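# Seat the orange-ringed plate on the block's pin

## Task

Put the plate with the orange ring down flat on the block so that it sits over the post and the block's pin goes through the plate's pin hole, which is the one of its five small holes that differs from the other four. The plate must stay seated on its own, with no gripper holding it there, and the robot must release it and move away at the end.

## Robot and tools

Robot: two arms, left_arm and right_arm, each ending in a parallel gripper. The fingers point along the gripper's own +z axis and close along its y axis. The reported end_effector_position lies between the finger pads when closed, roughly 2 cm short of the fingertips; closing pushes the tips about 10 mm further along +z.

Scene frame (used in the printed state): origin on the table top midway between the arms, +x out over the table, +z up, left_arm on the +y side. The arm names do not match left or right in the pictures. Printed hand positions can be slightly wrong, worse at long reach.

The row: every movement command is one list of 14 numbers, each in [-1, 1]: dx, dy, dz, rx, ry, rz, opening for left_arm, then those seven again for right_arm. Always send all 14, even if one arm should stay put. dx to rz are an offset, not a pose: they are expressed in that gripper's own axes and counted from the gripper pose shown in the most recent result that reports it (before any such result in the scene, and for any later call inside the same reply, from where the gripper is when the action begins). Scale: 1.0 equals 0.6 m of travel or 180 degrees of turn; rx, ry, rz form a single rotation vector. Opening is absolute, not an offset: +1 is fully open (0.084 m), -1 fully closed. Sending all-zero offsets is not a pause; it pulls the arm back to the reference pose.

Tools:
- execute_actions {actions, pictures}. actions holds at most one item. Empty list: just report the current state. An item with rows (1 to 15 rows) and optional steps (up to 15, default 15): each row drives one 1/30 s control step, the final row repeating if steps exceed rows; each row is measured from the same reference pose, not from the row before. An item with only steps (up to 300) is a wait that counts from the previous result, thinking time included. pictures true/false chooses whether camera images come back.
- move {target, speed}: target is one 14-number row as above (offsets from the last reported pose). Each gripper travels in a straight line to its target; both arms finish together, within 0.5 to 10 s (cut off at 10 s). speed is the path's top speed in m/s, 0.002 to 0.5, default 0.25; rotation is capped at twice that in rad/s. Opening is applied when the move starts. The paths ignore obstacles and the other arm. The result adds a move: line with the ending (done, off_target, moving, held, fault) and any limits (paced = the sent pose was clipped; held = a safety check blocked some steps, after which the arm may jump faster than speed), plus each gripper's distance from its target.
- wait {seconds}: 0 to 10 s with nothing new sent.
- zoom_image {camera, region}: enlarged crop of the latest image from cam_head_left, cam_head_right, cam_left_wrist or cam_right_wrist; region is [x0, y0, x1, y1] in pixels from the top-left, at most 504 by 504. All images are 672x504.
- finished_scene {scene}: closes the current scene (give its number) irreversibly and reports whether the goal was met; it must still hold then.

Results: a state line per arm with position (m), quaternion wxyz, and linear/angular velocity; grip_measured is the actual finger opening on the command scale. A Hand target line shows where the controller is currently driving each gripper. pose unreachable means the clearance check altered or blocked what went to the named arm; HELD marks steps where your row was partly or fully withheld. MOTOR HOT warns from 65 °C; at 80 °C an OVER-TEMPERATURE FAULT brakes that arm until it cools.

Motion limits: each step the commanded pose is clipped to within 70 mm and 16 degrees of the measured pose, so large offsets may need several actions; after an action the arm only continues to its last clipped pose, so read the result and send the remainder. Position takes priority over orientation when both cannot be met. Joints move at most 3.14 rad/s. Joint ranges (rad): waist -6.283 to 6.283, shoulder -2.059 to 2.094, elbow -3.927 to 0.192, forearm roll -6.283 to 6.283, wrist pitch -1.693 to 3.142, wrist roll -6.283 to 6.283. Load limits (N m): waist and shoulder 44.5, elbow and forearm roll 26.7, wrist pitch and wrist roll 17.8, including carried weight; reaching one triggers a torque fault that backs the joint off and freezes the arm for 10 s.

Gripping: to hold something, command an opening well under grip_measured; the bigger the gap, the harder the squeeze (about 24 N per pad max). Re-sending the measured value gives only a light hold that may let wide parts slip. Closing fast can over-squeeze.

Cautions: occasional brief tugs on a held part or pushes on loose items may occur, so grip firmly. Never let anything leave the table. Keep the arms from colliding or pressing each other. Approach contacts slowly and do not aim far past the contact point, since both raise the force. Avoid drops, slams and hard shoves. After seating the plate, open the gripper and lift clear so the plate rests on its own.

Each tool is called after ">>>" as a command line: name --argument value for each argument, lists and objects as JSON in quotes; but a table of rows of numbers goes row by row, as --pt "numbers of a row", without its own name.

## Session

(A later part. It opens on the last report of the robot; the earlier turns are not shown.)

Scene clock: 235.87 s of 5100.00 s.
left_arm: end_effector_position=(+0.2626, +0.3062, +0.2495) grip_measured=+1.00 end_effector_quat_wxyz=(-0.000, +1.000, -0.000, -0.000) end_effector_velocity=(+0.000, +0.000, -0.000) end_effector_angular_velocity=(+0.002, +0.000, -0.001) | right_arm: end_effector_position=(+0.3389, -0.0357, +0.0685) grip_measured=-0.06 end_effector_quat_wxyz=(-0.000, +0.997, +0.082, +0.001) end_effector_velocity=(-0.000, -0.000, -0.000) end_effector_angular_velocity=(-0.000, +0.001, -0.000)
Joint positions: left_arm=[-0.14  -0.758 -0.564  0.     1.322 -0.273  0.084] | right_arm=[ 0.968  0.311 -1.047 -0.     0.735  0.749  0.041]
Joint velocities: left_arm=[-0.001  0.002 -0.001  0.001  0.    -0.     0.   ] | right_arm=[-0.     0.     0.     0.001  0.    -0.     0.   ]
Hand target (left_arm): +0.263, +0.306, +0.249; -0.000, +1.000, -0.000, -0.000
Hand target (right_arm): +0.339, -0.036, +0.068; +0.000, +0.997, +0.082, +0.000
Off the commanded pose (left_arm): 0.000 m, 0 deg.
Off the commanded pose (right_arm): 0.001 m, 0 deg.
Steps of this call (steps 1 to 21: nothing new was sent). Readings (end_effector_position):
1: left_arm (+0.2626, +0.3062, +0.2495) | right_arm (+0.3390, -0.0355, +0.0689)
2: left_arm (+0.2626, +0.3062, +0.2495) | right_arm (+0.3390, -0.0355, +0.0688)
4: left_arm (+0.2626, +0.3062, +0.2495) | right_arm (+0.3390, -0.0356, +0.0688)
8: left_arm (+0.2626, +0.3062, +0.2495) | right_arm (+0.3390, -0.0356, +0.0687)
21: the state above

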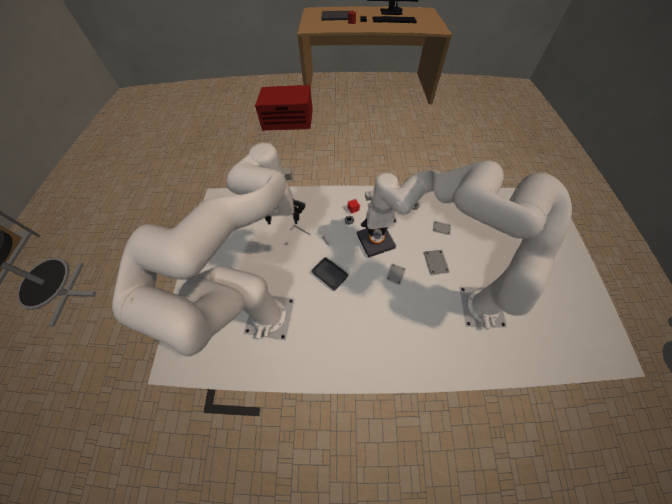

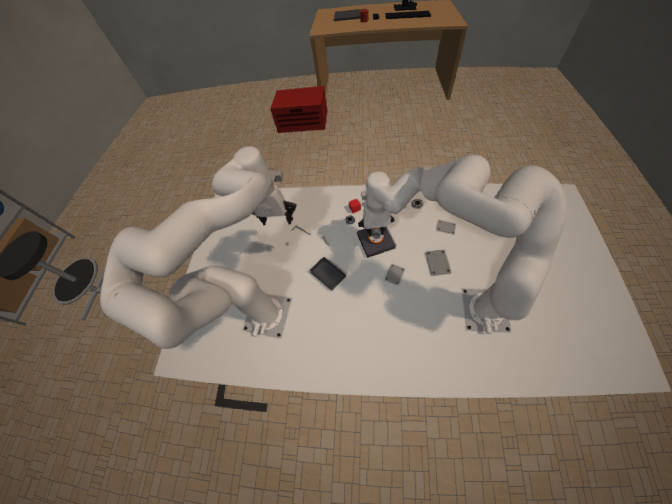

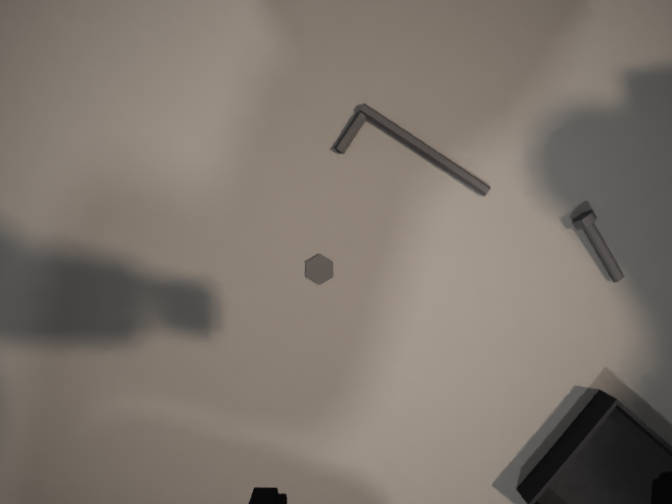

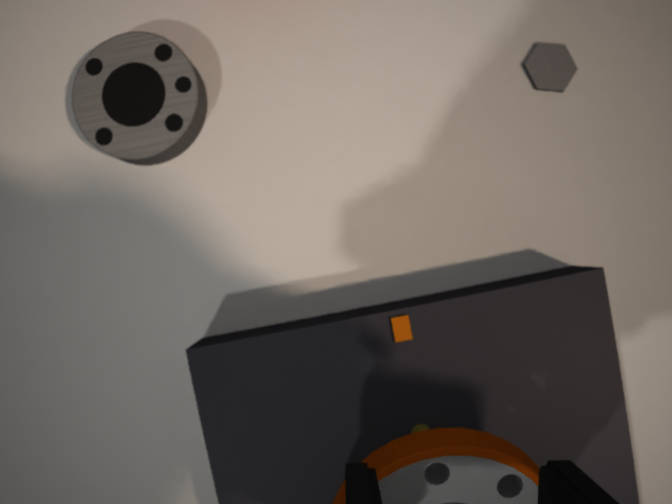

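>>> move --target '[0,0,0,0,0,0,1,0,0,-0.0125,0,-0.0006,0,-0.05]' --speed 0.03

>>> move --target '[0,0,0,0,0,0,1,0.02,-0.004,0,0,0,0,-0.6]' --speed 0.03

>>> move --target '[0,0,0,0,0,0,1,0,0,0.0105,0,0,0,-0.6]' --speed 0.005

>>> wait --seconds 0.7

>>> zoom_image --camera "cam_head_right" --region '[330, 200, 430, 270]'

Scene clock: 244.53 s of 5100.00 s.
left_arm: end_effector_position=(+0.2626, +0.3062, +0.2495) grip_measured=+1.00 end_effector_quat_wxyz=(-0.000, +1.000, -0.000, -0.000) end_effector_velocity=(+0.000, -0.000, +0.000) end_effector_angular_velocity=(-0.001, +0.000, +0.002) | right_arm: end_effector_position=(+0.3387, -0.0360, +0.0755) grip_measured=-0.06 end_effector_quat_wxyz=(+0.000, +0.997, +0.082, -0.001) end_effector_velocity=(+0.001, +0.002, +0.003) end_effector_angular_velocity=(+0.005, -0.004, -0.000)
Joint positions: left_arm=[-0.14  -0.758 -0.564  0.     1.322 -0.273  0.084] | right_arm=[ 0.967  0.297 -1.052  0.002  0.756  0.747  0.041]
Joint velocities: left_arm=[ 0.001  0.    -0.001 -0.001  0.    -0.001  0.   ] | right_arm=[ 0.001 -0.003 -0.003 -0.    -0.     0.001 -0.   ]
Hand target (left_arm): +0.263, +0.306, +0.249; -0.000, +1.000, -0.000, -0.000
Hand target (right_arm): +0.339, -0.036, +0.076; -0.000, +0.997, +0.082, -0.000
Off the commanded pose (left_arm): 0.000 m, 0 deg.
Off the commanded pose (right_arm): 0.001 m, 0 deg.
After step 90, 4.83 s passed at rest.
move: done

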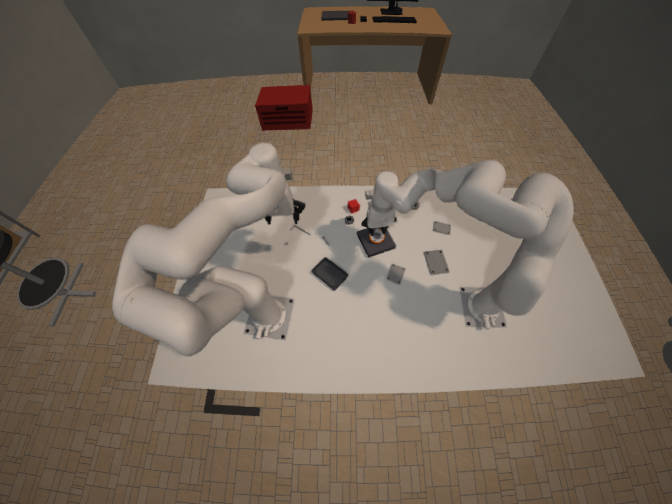

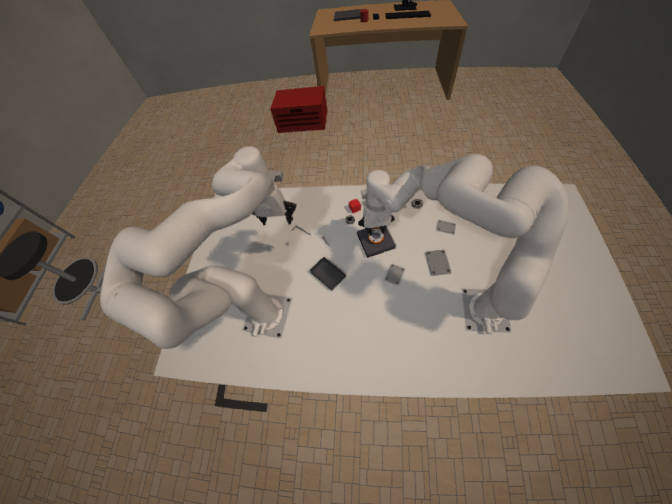

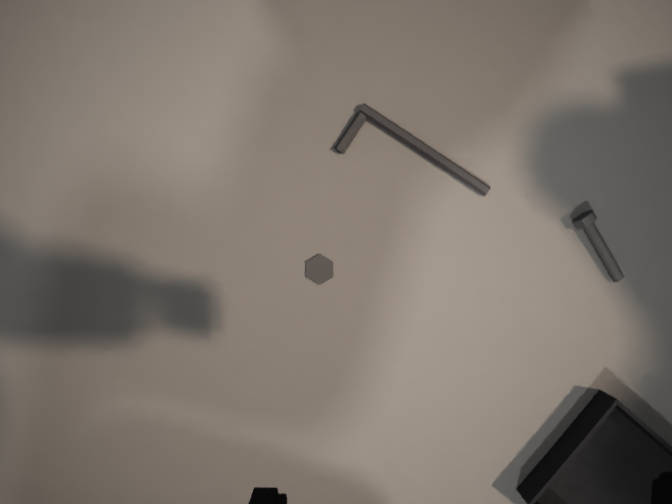

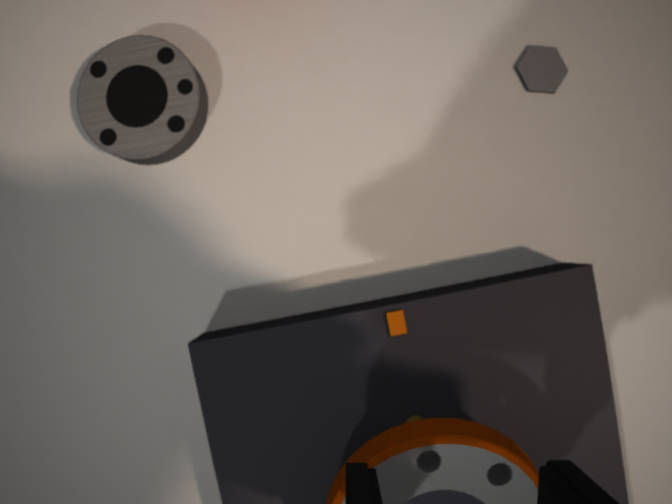

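Scene clock: 245.27 s of 5100.00 s.
left_arm: end_effector_position=(+0.2626, +0.3062, +0.2495) grip_measured=+1.00 end_effector_quat_wxyz=(-0.000, +1.000, -0.000, -0.000) end_effector_velocity=(-0.000, +0.000, -0.000) end_effector_angular_velocity=(-0.000, +0.001, +0.001) | right_arm: end_effector_position=(+0.3500, -0.0318, +0.0754) grip_measured=-0.62 end_effector_quat_wxyz=(+0.000, +0.997, +0.082, -0.001) end_effector_velocity=(+0.002, +0.000, +0.000) end_effector_angular_velocity=(+0.000, +0.000, -0.000)
Joint positions: left_arm=[-0.14  -0.758 -0.564  0.     1.322 -0.273  0.084] | right_arm=[ 0.955  0.327 -1.096  0.002  0.77   0.735  0.017]
Joint velocities: left_arm=[ 0.     0.     0.001 -0.    -0.    -0.    -0.   ] | right_arm=[-0.002  0.004 -0.007  0.     0.003 -0.002  0.   ]
Hand target (left_arm): +0.263, +0.306, +0.249; -0.000, +1.000, -0.000, -0.000
Hand target (right_arm): +0.350, -0.032, +0.075; +0.000, +0.997, +0.082, -0.001
Off the commanded pose (left_arm): 0.000 m, 0 deg.
Off the commanded pose (right_arm): 0.000 m, 0 deg.
move: done

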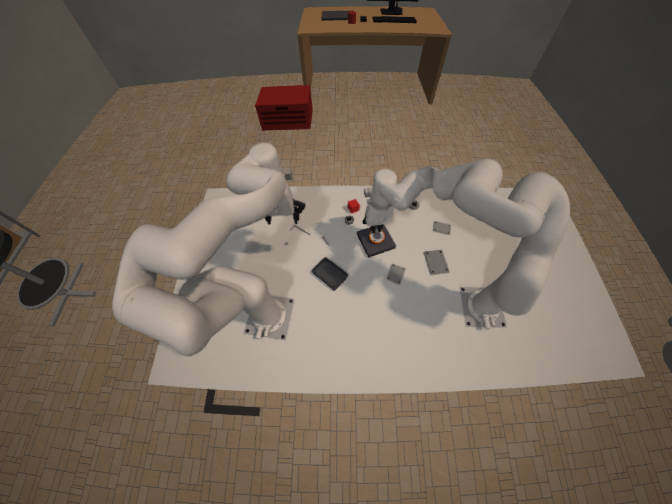

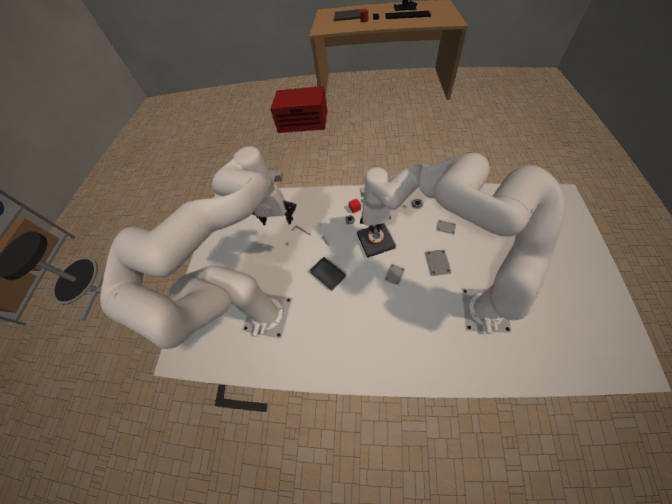

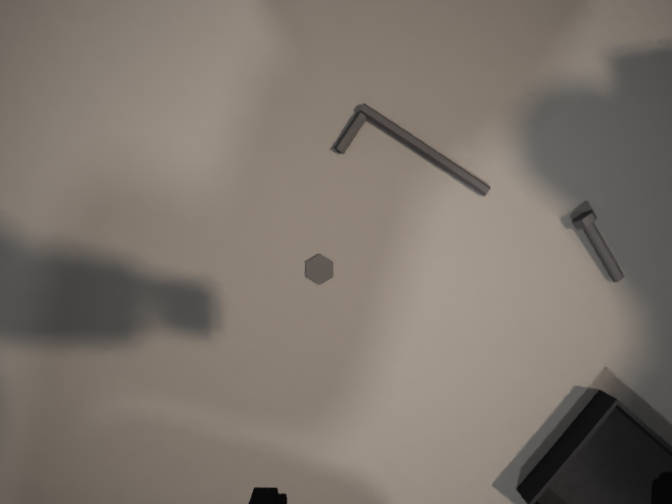

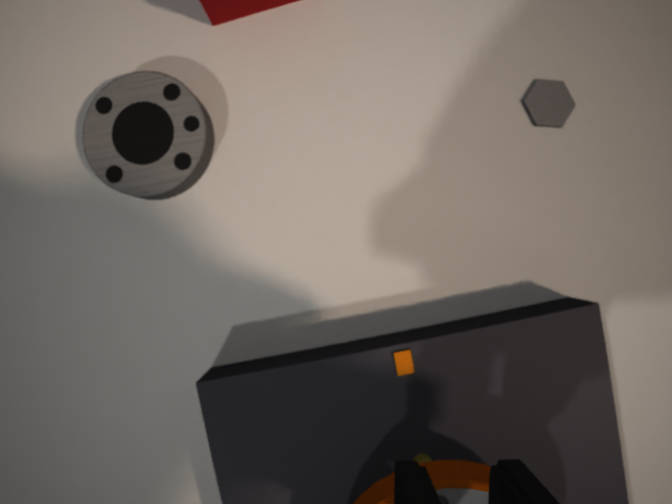

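Scene clock: 246.73 s of 5100.00 s.
left_arm: end_effector_position=(+0.2626, +0.3062, +0.2495) grip_measured=+1.00 end_effector_quat_wxyz=(-0.000, +1.000, -0.000, -0.000) end_effector_velocity=(+0.000, +0.000, +0.001) end_effector_angular_velocity=(+0.000, -0.001, +0.001) | right_arm: end_effector_position=(+0.3499, -0.0319, +0.0689) grip_measured=-0.62 end_effector_quat_wxyz=(+0.000, +0.997, +0.082, -0.001) end_effector_velocity=(+0.001, +0.002, +0.002) end_effector_angular_velocity=(+0.006, -0.004, -0.001)
Joint positions: left_arm=[-0.14  -0.758 -0.564  0.     1.322 -0.273  0.084] | right_arm=[ 0.955  0.339 -1.092  0.002  0.755  0.735  0.017]
Joint velocities: left_arm=[ 0.    -0.    -0.001  0.001  0.001 -0.001 -0.   ] | right_arm=[-0.    -0.003 -0.002  0.001 -0.002 -0.     0.   ]
Hand target (left_arm): +0.263, +0.306, +0.249; -0.000, +1.000, -0.000, -0.000
Hand target (right_arm): +0.350, -0.032, +0.069; +0.000, +0.997, +0.082, -0.001
Off the commanded pose (left_arm): 0.000 m, 0 deg.
Off the commanded pose (right_arm): 0.000 m, 0 deg.
move: done

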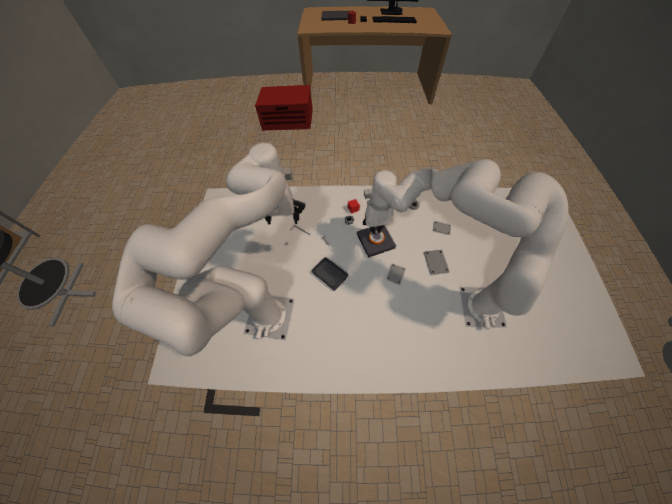

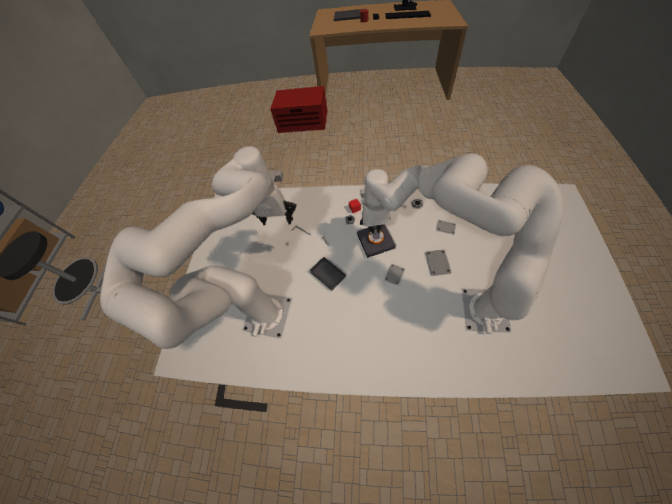

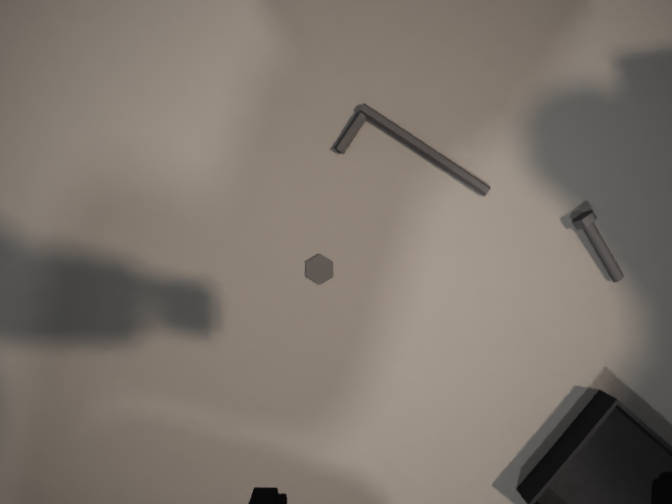

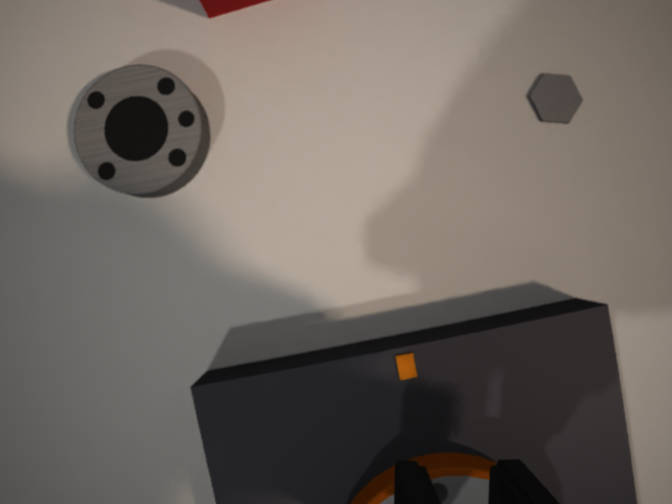

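Scene clock: 247.43 s of 5100.00 s.
left_arm: end_effector_position=(+0.2626, +0.3062, +0.2495) grip_measured=+1.00 end_effector_quat_wxyz=(-0.000, +1.000, -0.000, -0.000) end_effector_velocity=(+0.000, +0.000, +0.000) end_effector_angular_velocity=(-0.000, -0.001, +0.000) | right_arm: end_effector_position=(+0.3500, -0.0318, +0.0691) grip_measured=-0.62 end_effector_quat_wxyz=(+0.000, +0.997, +0.082, -0.001) end_effector_velocity=(+0.000, -0.000, -0.000) end_effector_angular_velocity=(-0.001, +0.001, -0.001)
Joint positions: left_arm=[-0.14  -0.758 -0.564  0.     1.322 -0.273  0.084] | right_arm=[ 0.955  0.339 -1.093  0.002  0.755  0.735  0.017]
Joint velocities: left_arm=[ 0.001 -0.    -0.001  0.    -0.     0.    -0.   ] | right_arm=[-0.001 -0.     0.     0.     0.     0.     0.   ]
Hand target (left_arm): +0.263, +0.306, +0.249; -0.000, +1.000, -0.000, -0.000
Hand target (right_arm): +0.350, -0.032, +0.069; +0.000, +0.997, +0.082, -0.001
Off the commanded pose (left_arm): 0.000 m, 0 deg.
Off the commanded pose (right_arm): 0.000 m, 0 deg.
Steps of this call (steps 1 to 21: nothing new was sent). Readings (end_effector_position):
1: left_arm (+0.2626, +0.3062, +0.2495) | right_arm (+0.3499, -0.0318, +0.0690)
2: left_arm (+0.2626, +0.3062, +0.2495) | right_arm (+0.3499, -0.0318, +0.0690)
4: left_arm (+0.2626, +0.3062, +0.2495) | right_arm (+0.3499, -0.0318, +0.0691)
8: left_arm (+0.2626, +0.3062, +0.2495) | right_arm (+0.3500, -0.0318, +0.0691)
21: the state above

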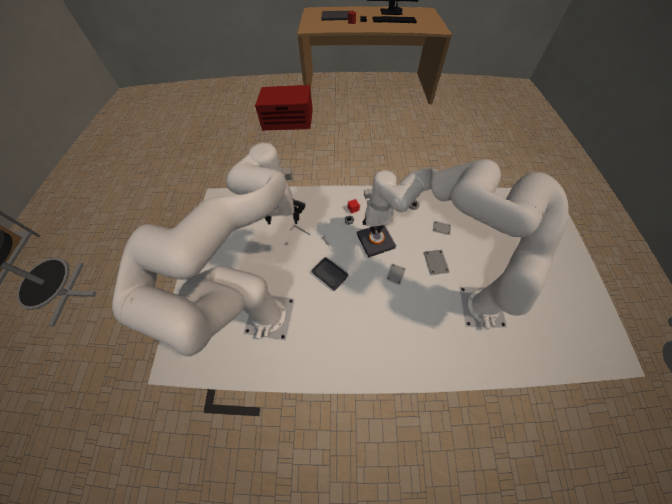

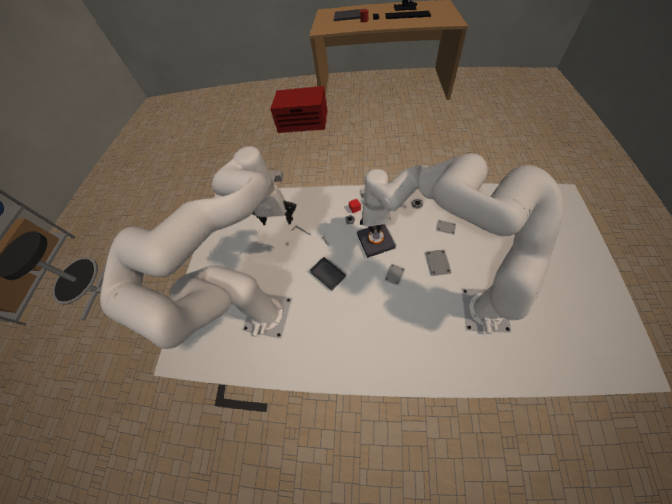

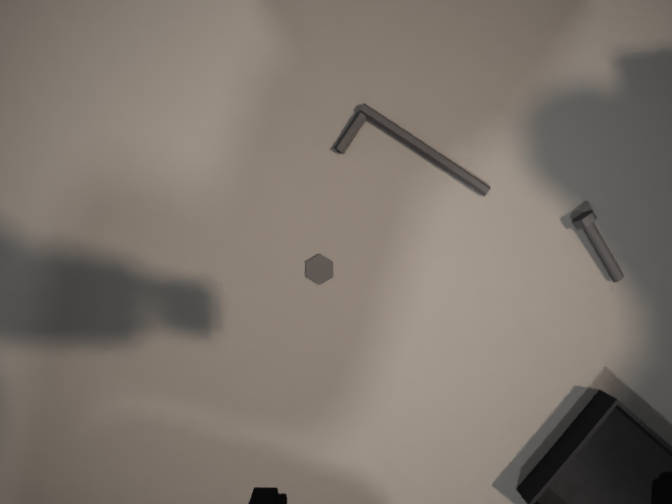

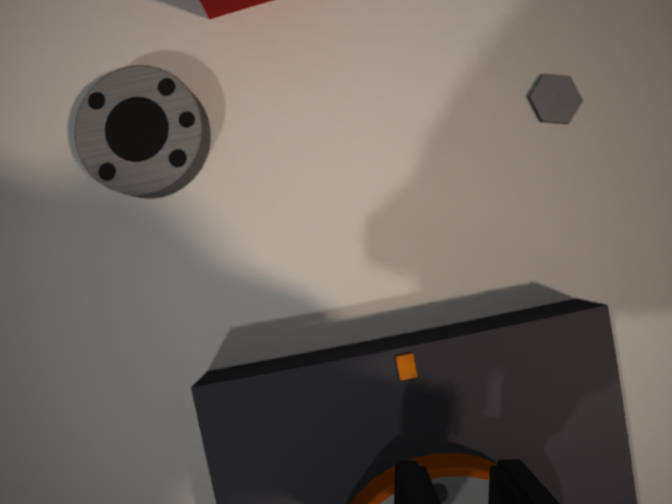

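Region (330, 200, 430, 270) of cam_head_right's 672x504 image, scaled by 5.040, with more detail than that image has; it fills the top 353 rows of this view, and the rest is white.

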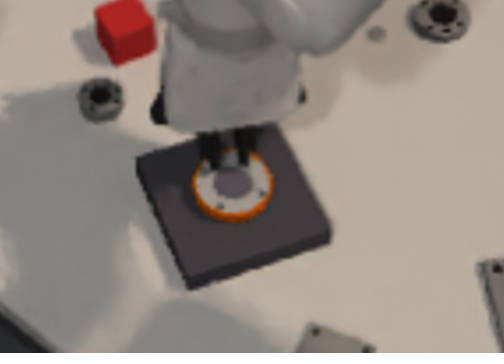

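>>> move --target '[0,0,0,0,0,0,1, -0.145,0.05,-0.053,0,0,0,-0.6]' --speed 0.1

Scene clock: 258.77 s of 5100.00 s.
left_arm: end_effector_position=(+0.2626, +0.3062, +0.2495) grip_measured=+1.00 end_effector_quat_wxyz=(-0.000, +1.000, -0.000, -0.000) end_effector_velocity=(-0.000, +0.000, -0.000) end_effector_angular_velocity=(+0.001, +0.000, +0.000) | right_arm: end_effector_position=(+0.2694, -0.0755, +0.1011) grip_measured=-0.62 end_effector_quat_wxyz=(+0.000, +0.997, +0.082, -0.001) end_effector_velocity=(-0.001, -0.001, +0.001) end_effector_angular_velocity=(+0.001, -0.001, -0.000)
Joint positions: left_arm=[-0.14  -0.758 -0.564  0.     1.322 -0.273  0.084] | right_arm=[ 1.039  0.032 -0.784  0.002  0.754  0.819  0.017]
Joint velocities: left_arm=[-0.    -0.     0.001  0.001  0.    -0.001 -0.   ] | right_arm=[ 0.002 -0.007  0.005 -0.    -0.     0.002  0.   ]
Hand target (left_arm): +0.263, +0.306, +0.249; -0.000, +1.000, -0.000, -0.000
Hand target (right_arm): +0.269, -0.076, +0.101; +0.000, +0.997, +0.082, -0.001
Off the commanded pose (left_arm): 0.000 m, 0 deg.
Off the commanded pose (right_arm): 0.000 m, 0 deg.
After step 90, 6.93 s passed at rest.
move: done

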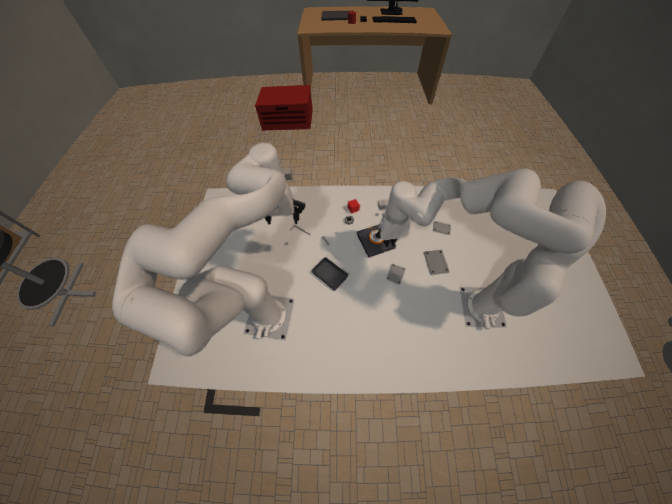

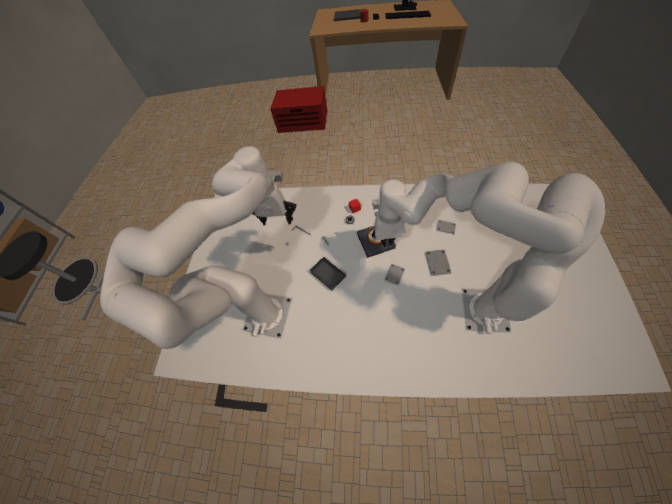

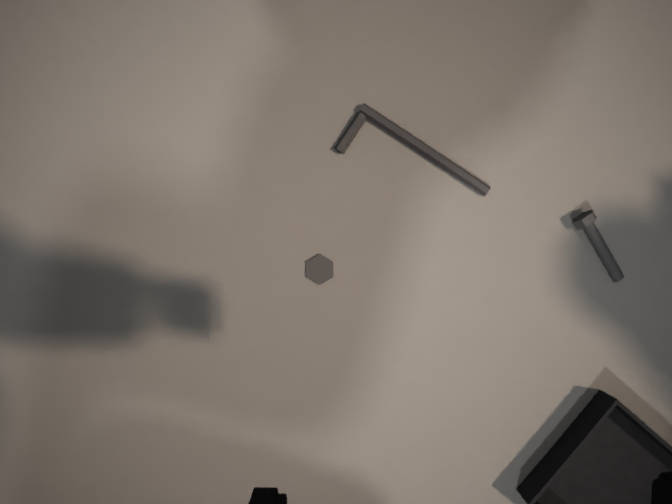

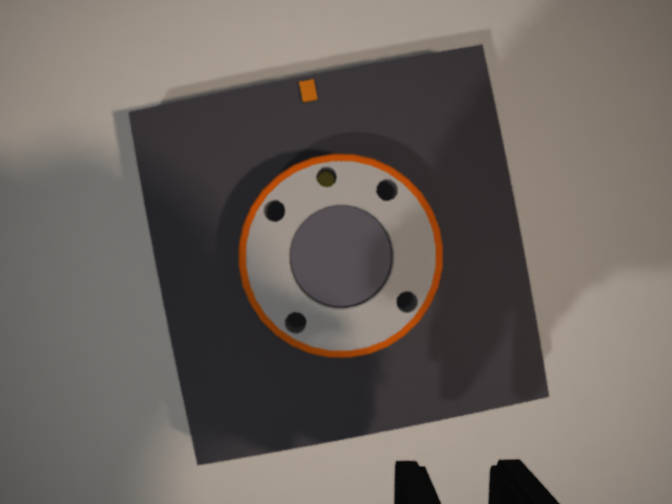

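>>> zoom_image --camera "cam_right_wrist" --region '[200, 120, 480, 390]'

Region (200, 120, 480, 390) of cam_right_wrist's 672x504 image, scaled by 1.800, with more detail than that image has; it fills the top 486 rows of this view, and the rest is white.

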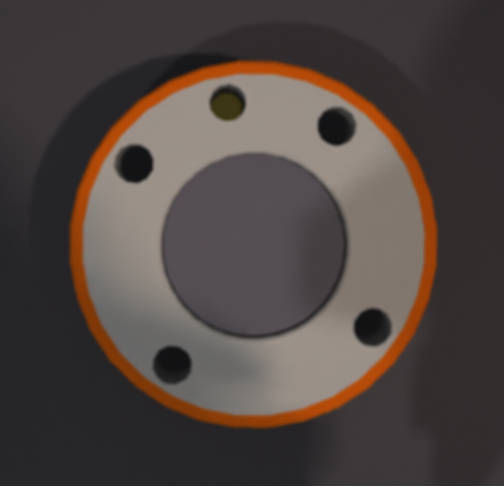

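>>> move --target '[0,0,0,0,0,0,1, -0.08,0,-0.03,0,0,0,1]' --speed 0.1

>>> zoom_image --camera "cam_right_wrist" --region '[180, 0, 500, 300]'

Scene clock: 262.67 s of 5100.00 s.
left_arm: end_effector_position=(+0.2626, +0.3062, +0.2495) grip_measured=+1.00 end_effector_quat_wxyz=(-0.000, +1.000, -0.000, -0.000) end_effector_velocity=(+0.000, -0.001, +0.001) end_effector_angular_velocity=(-0.002, -0.000, -0.000) | right_arm: end_effector_position=(+0.2223, -0.0834, +0.1190) grip_measured=+1.00 end_effector_quat_wxyz=(+0.000, +0.997, +0.082, -0.001) end_effector_velocity=(-0.002, +0.000, +0.001) end_effector_angular_velocity=(+0.001, +0.000, +0.000)
Joint positions: left_arm=[-0.14  -0.758 -0.564  0.     1.322 -0.273  0.084] | right_arm=[ 1.127 -0.104 -0.69   0.001  0.795  0.907  0.084]
Joint velocities: left_arm=[-0.001  0.001 -0.002 -0.002  0.001 -0.001 -0.   ] | right_arm=[ 0.003 -0.005  0.003  0.001  0.001  0.002  0.   ]
Hand target (left_arm): +0.263, +0.306, +0.249; -0.000, +1.000, -0.000, -0.000
Hand target (right_arm): +0.222, -0.083, +0.119; +0.000, +0.997, +0.082, -0.001
Off the commanded pose (left_arm): 0.000 m, 0 deg.
Off the commanded pose (right_arm): 0.000 m, 0 deg.
move: done

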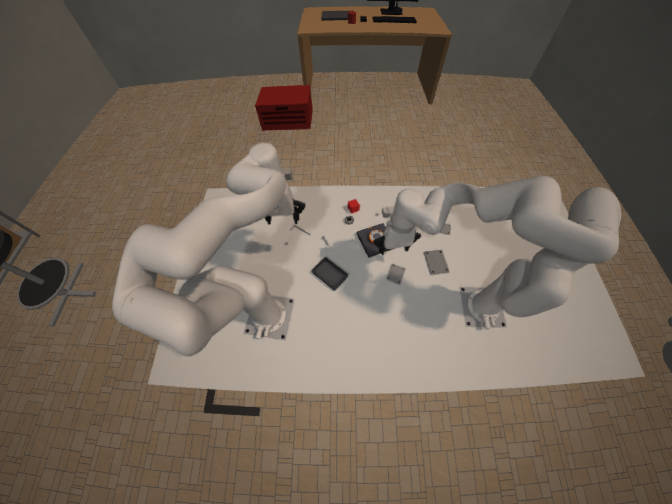

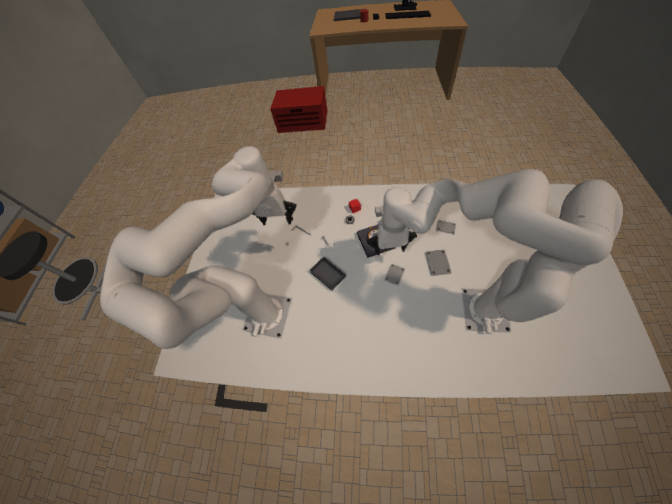

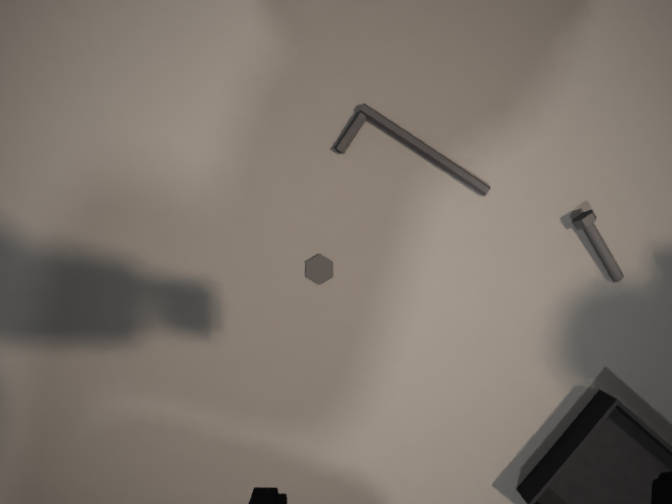

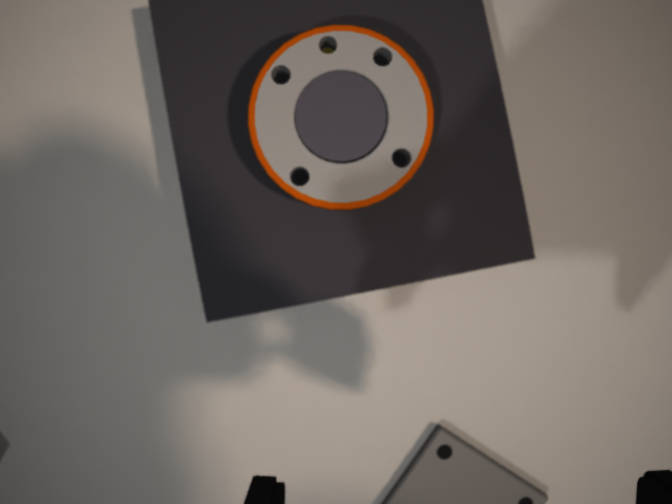

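Region (180, 0, 500, 300) of cam_right_wrist's 672x504 image, scaled by 1.575, with more detail than that image has; it fills the top 472 rows of this view, and the rest is white.

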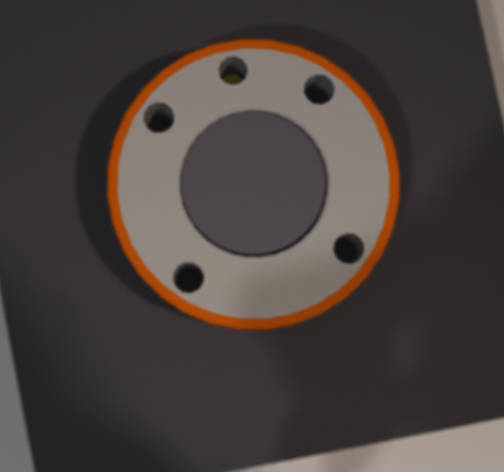

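>>> move --target '[0,0,0,0,0,0,1, 0.17,0,0,0,0,0,1]' --speed 0.12

>>> zoom_image --camera "cam_right_wrist" --region '[180, 204, 500, 504]'

Scene clock: 275.00 s of 5100.00 s.
left_arm: end_effector_position=(+0.2626, +0.3062, +0.2495) grip_measured=+1.00 end_effector_quat_wxyz=(-0.000, +1.000, -0.000, -0.000) end_effector_velocity=(+0.000, -0.001, +0.000) end_effector_angular_velocity=(-0.001, -0.000, -0.001) | right_arm: end_effector_position=(+0.3226, -0.0668, +0.1187) grip_measured=+1.00 end_effector_quat_wxyz=(+0.000, +0.997, +0.082, -0.001) end_effector_velocity=(+0.002, +0.001, +0.000) end_effector_angular_velocity=(+0.000, -0.001, +0.001)
Joint positions: left_arm=[-0.14  -0.758 -0.564  0.     1.322 -0.273  0.084] | right_arm=[ 0.954  0.116 -0.949  0.001  0.835  0.735  0.084]
Joint velocities: left_arm=[-0.001  0.    -0.    -0.001 -0.001  0.    -0.   ] | right_arm=[-0.003  0.005 -0.007 -0.     0.001 -0.004 -0.   ]
Hand target (left_arm): +0.263, +0.306, +0.249; -0.000, +1.000, -0.000, -0.000
Hand target (right_arm): +0.323, -0.067, +0.119; +0.000, +0.997, +0.082, -0.001
Off the commanded pose (left_arm): 0.000 m, 0 deg.
Off the commanded pose (right_arm): 0.000 m, 0 deg.
After step 90, 8.07 s passed at rest.
move: done

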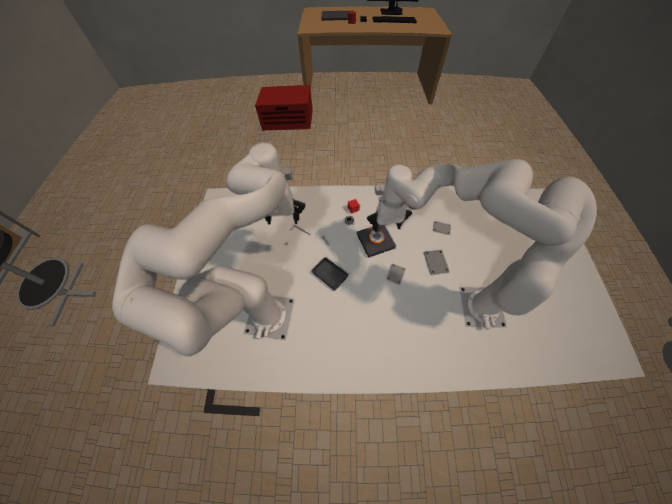

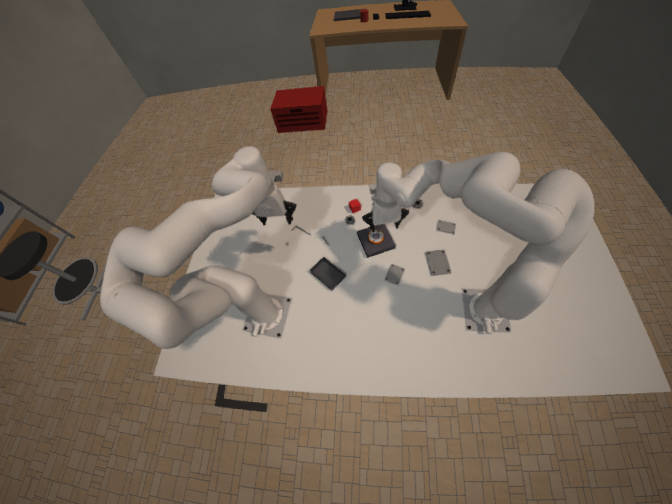

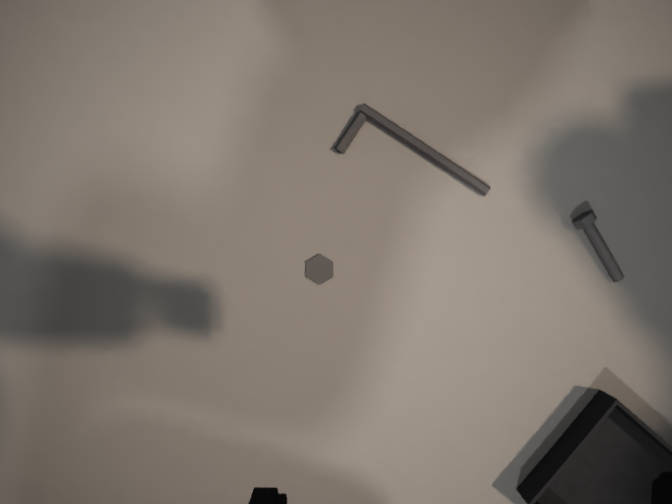

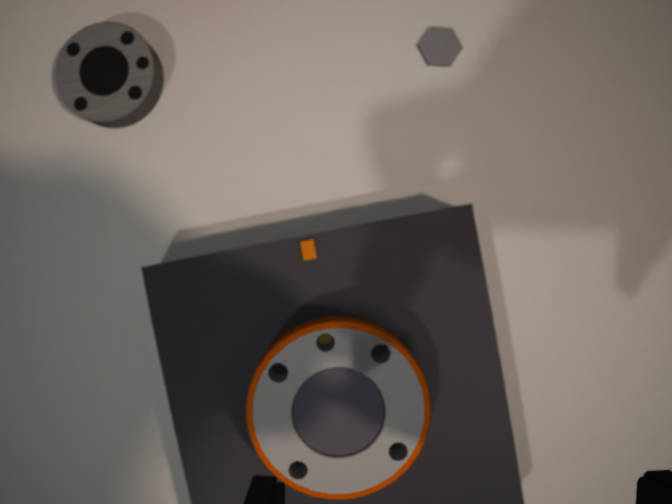

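Region (180, 204, 500, 504) of cam_right_wrist's 672x504 image, scaled by 1.575, with more detail than that image has; it fills the top 472 rows of this view, and the rest is white.

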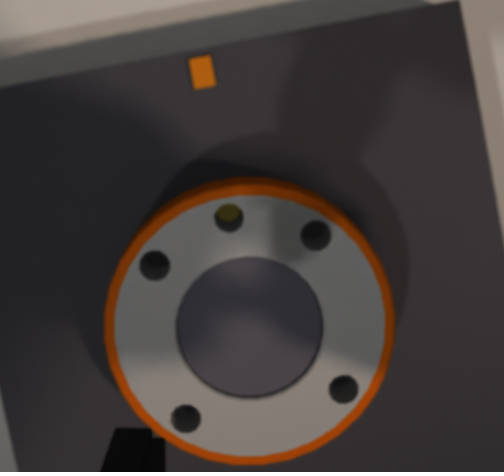

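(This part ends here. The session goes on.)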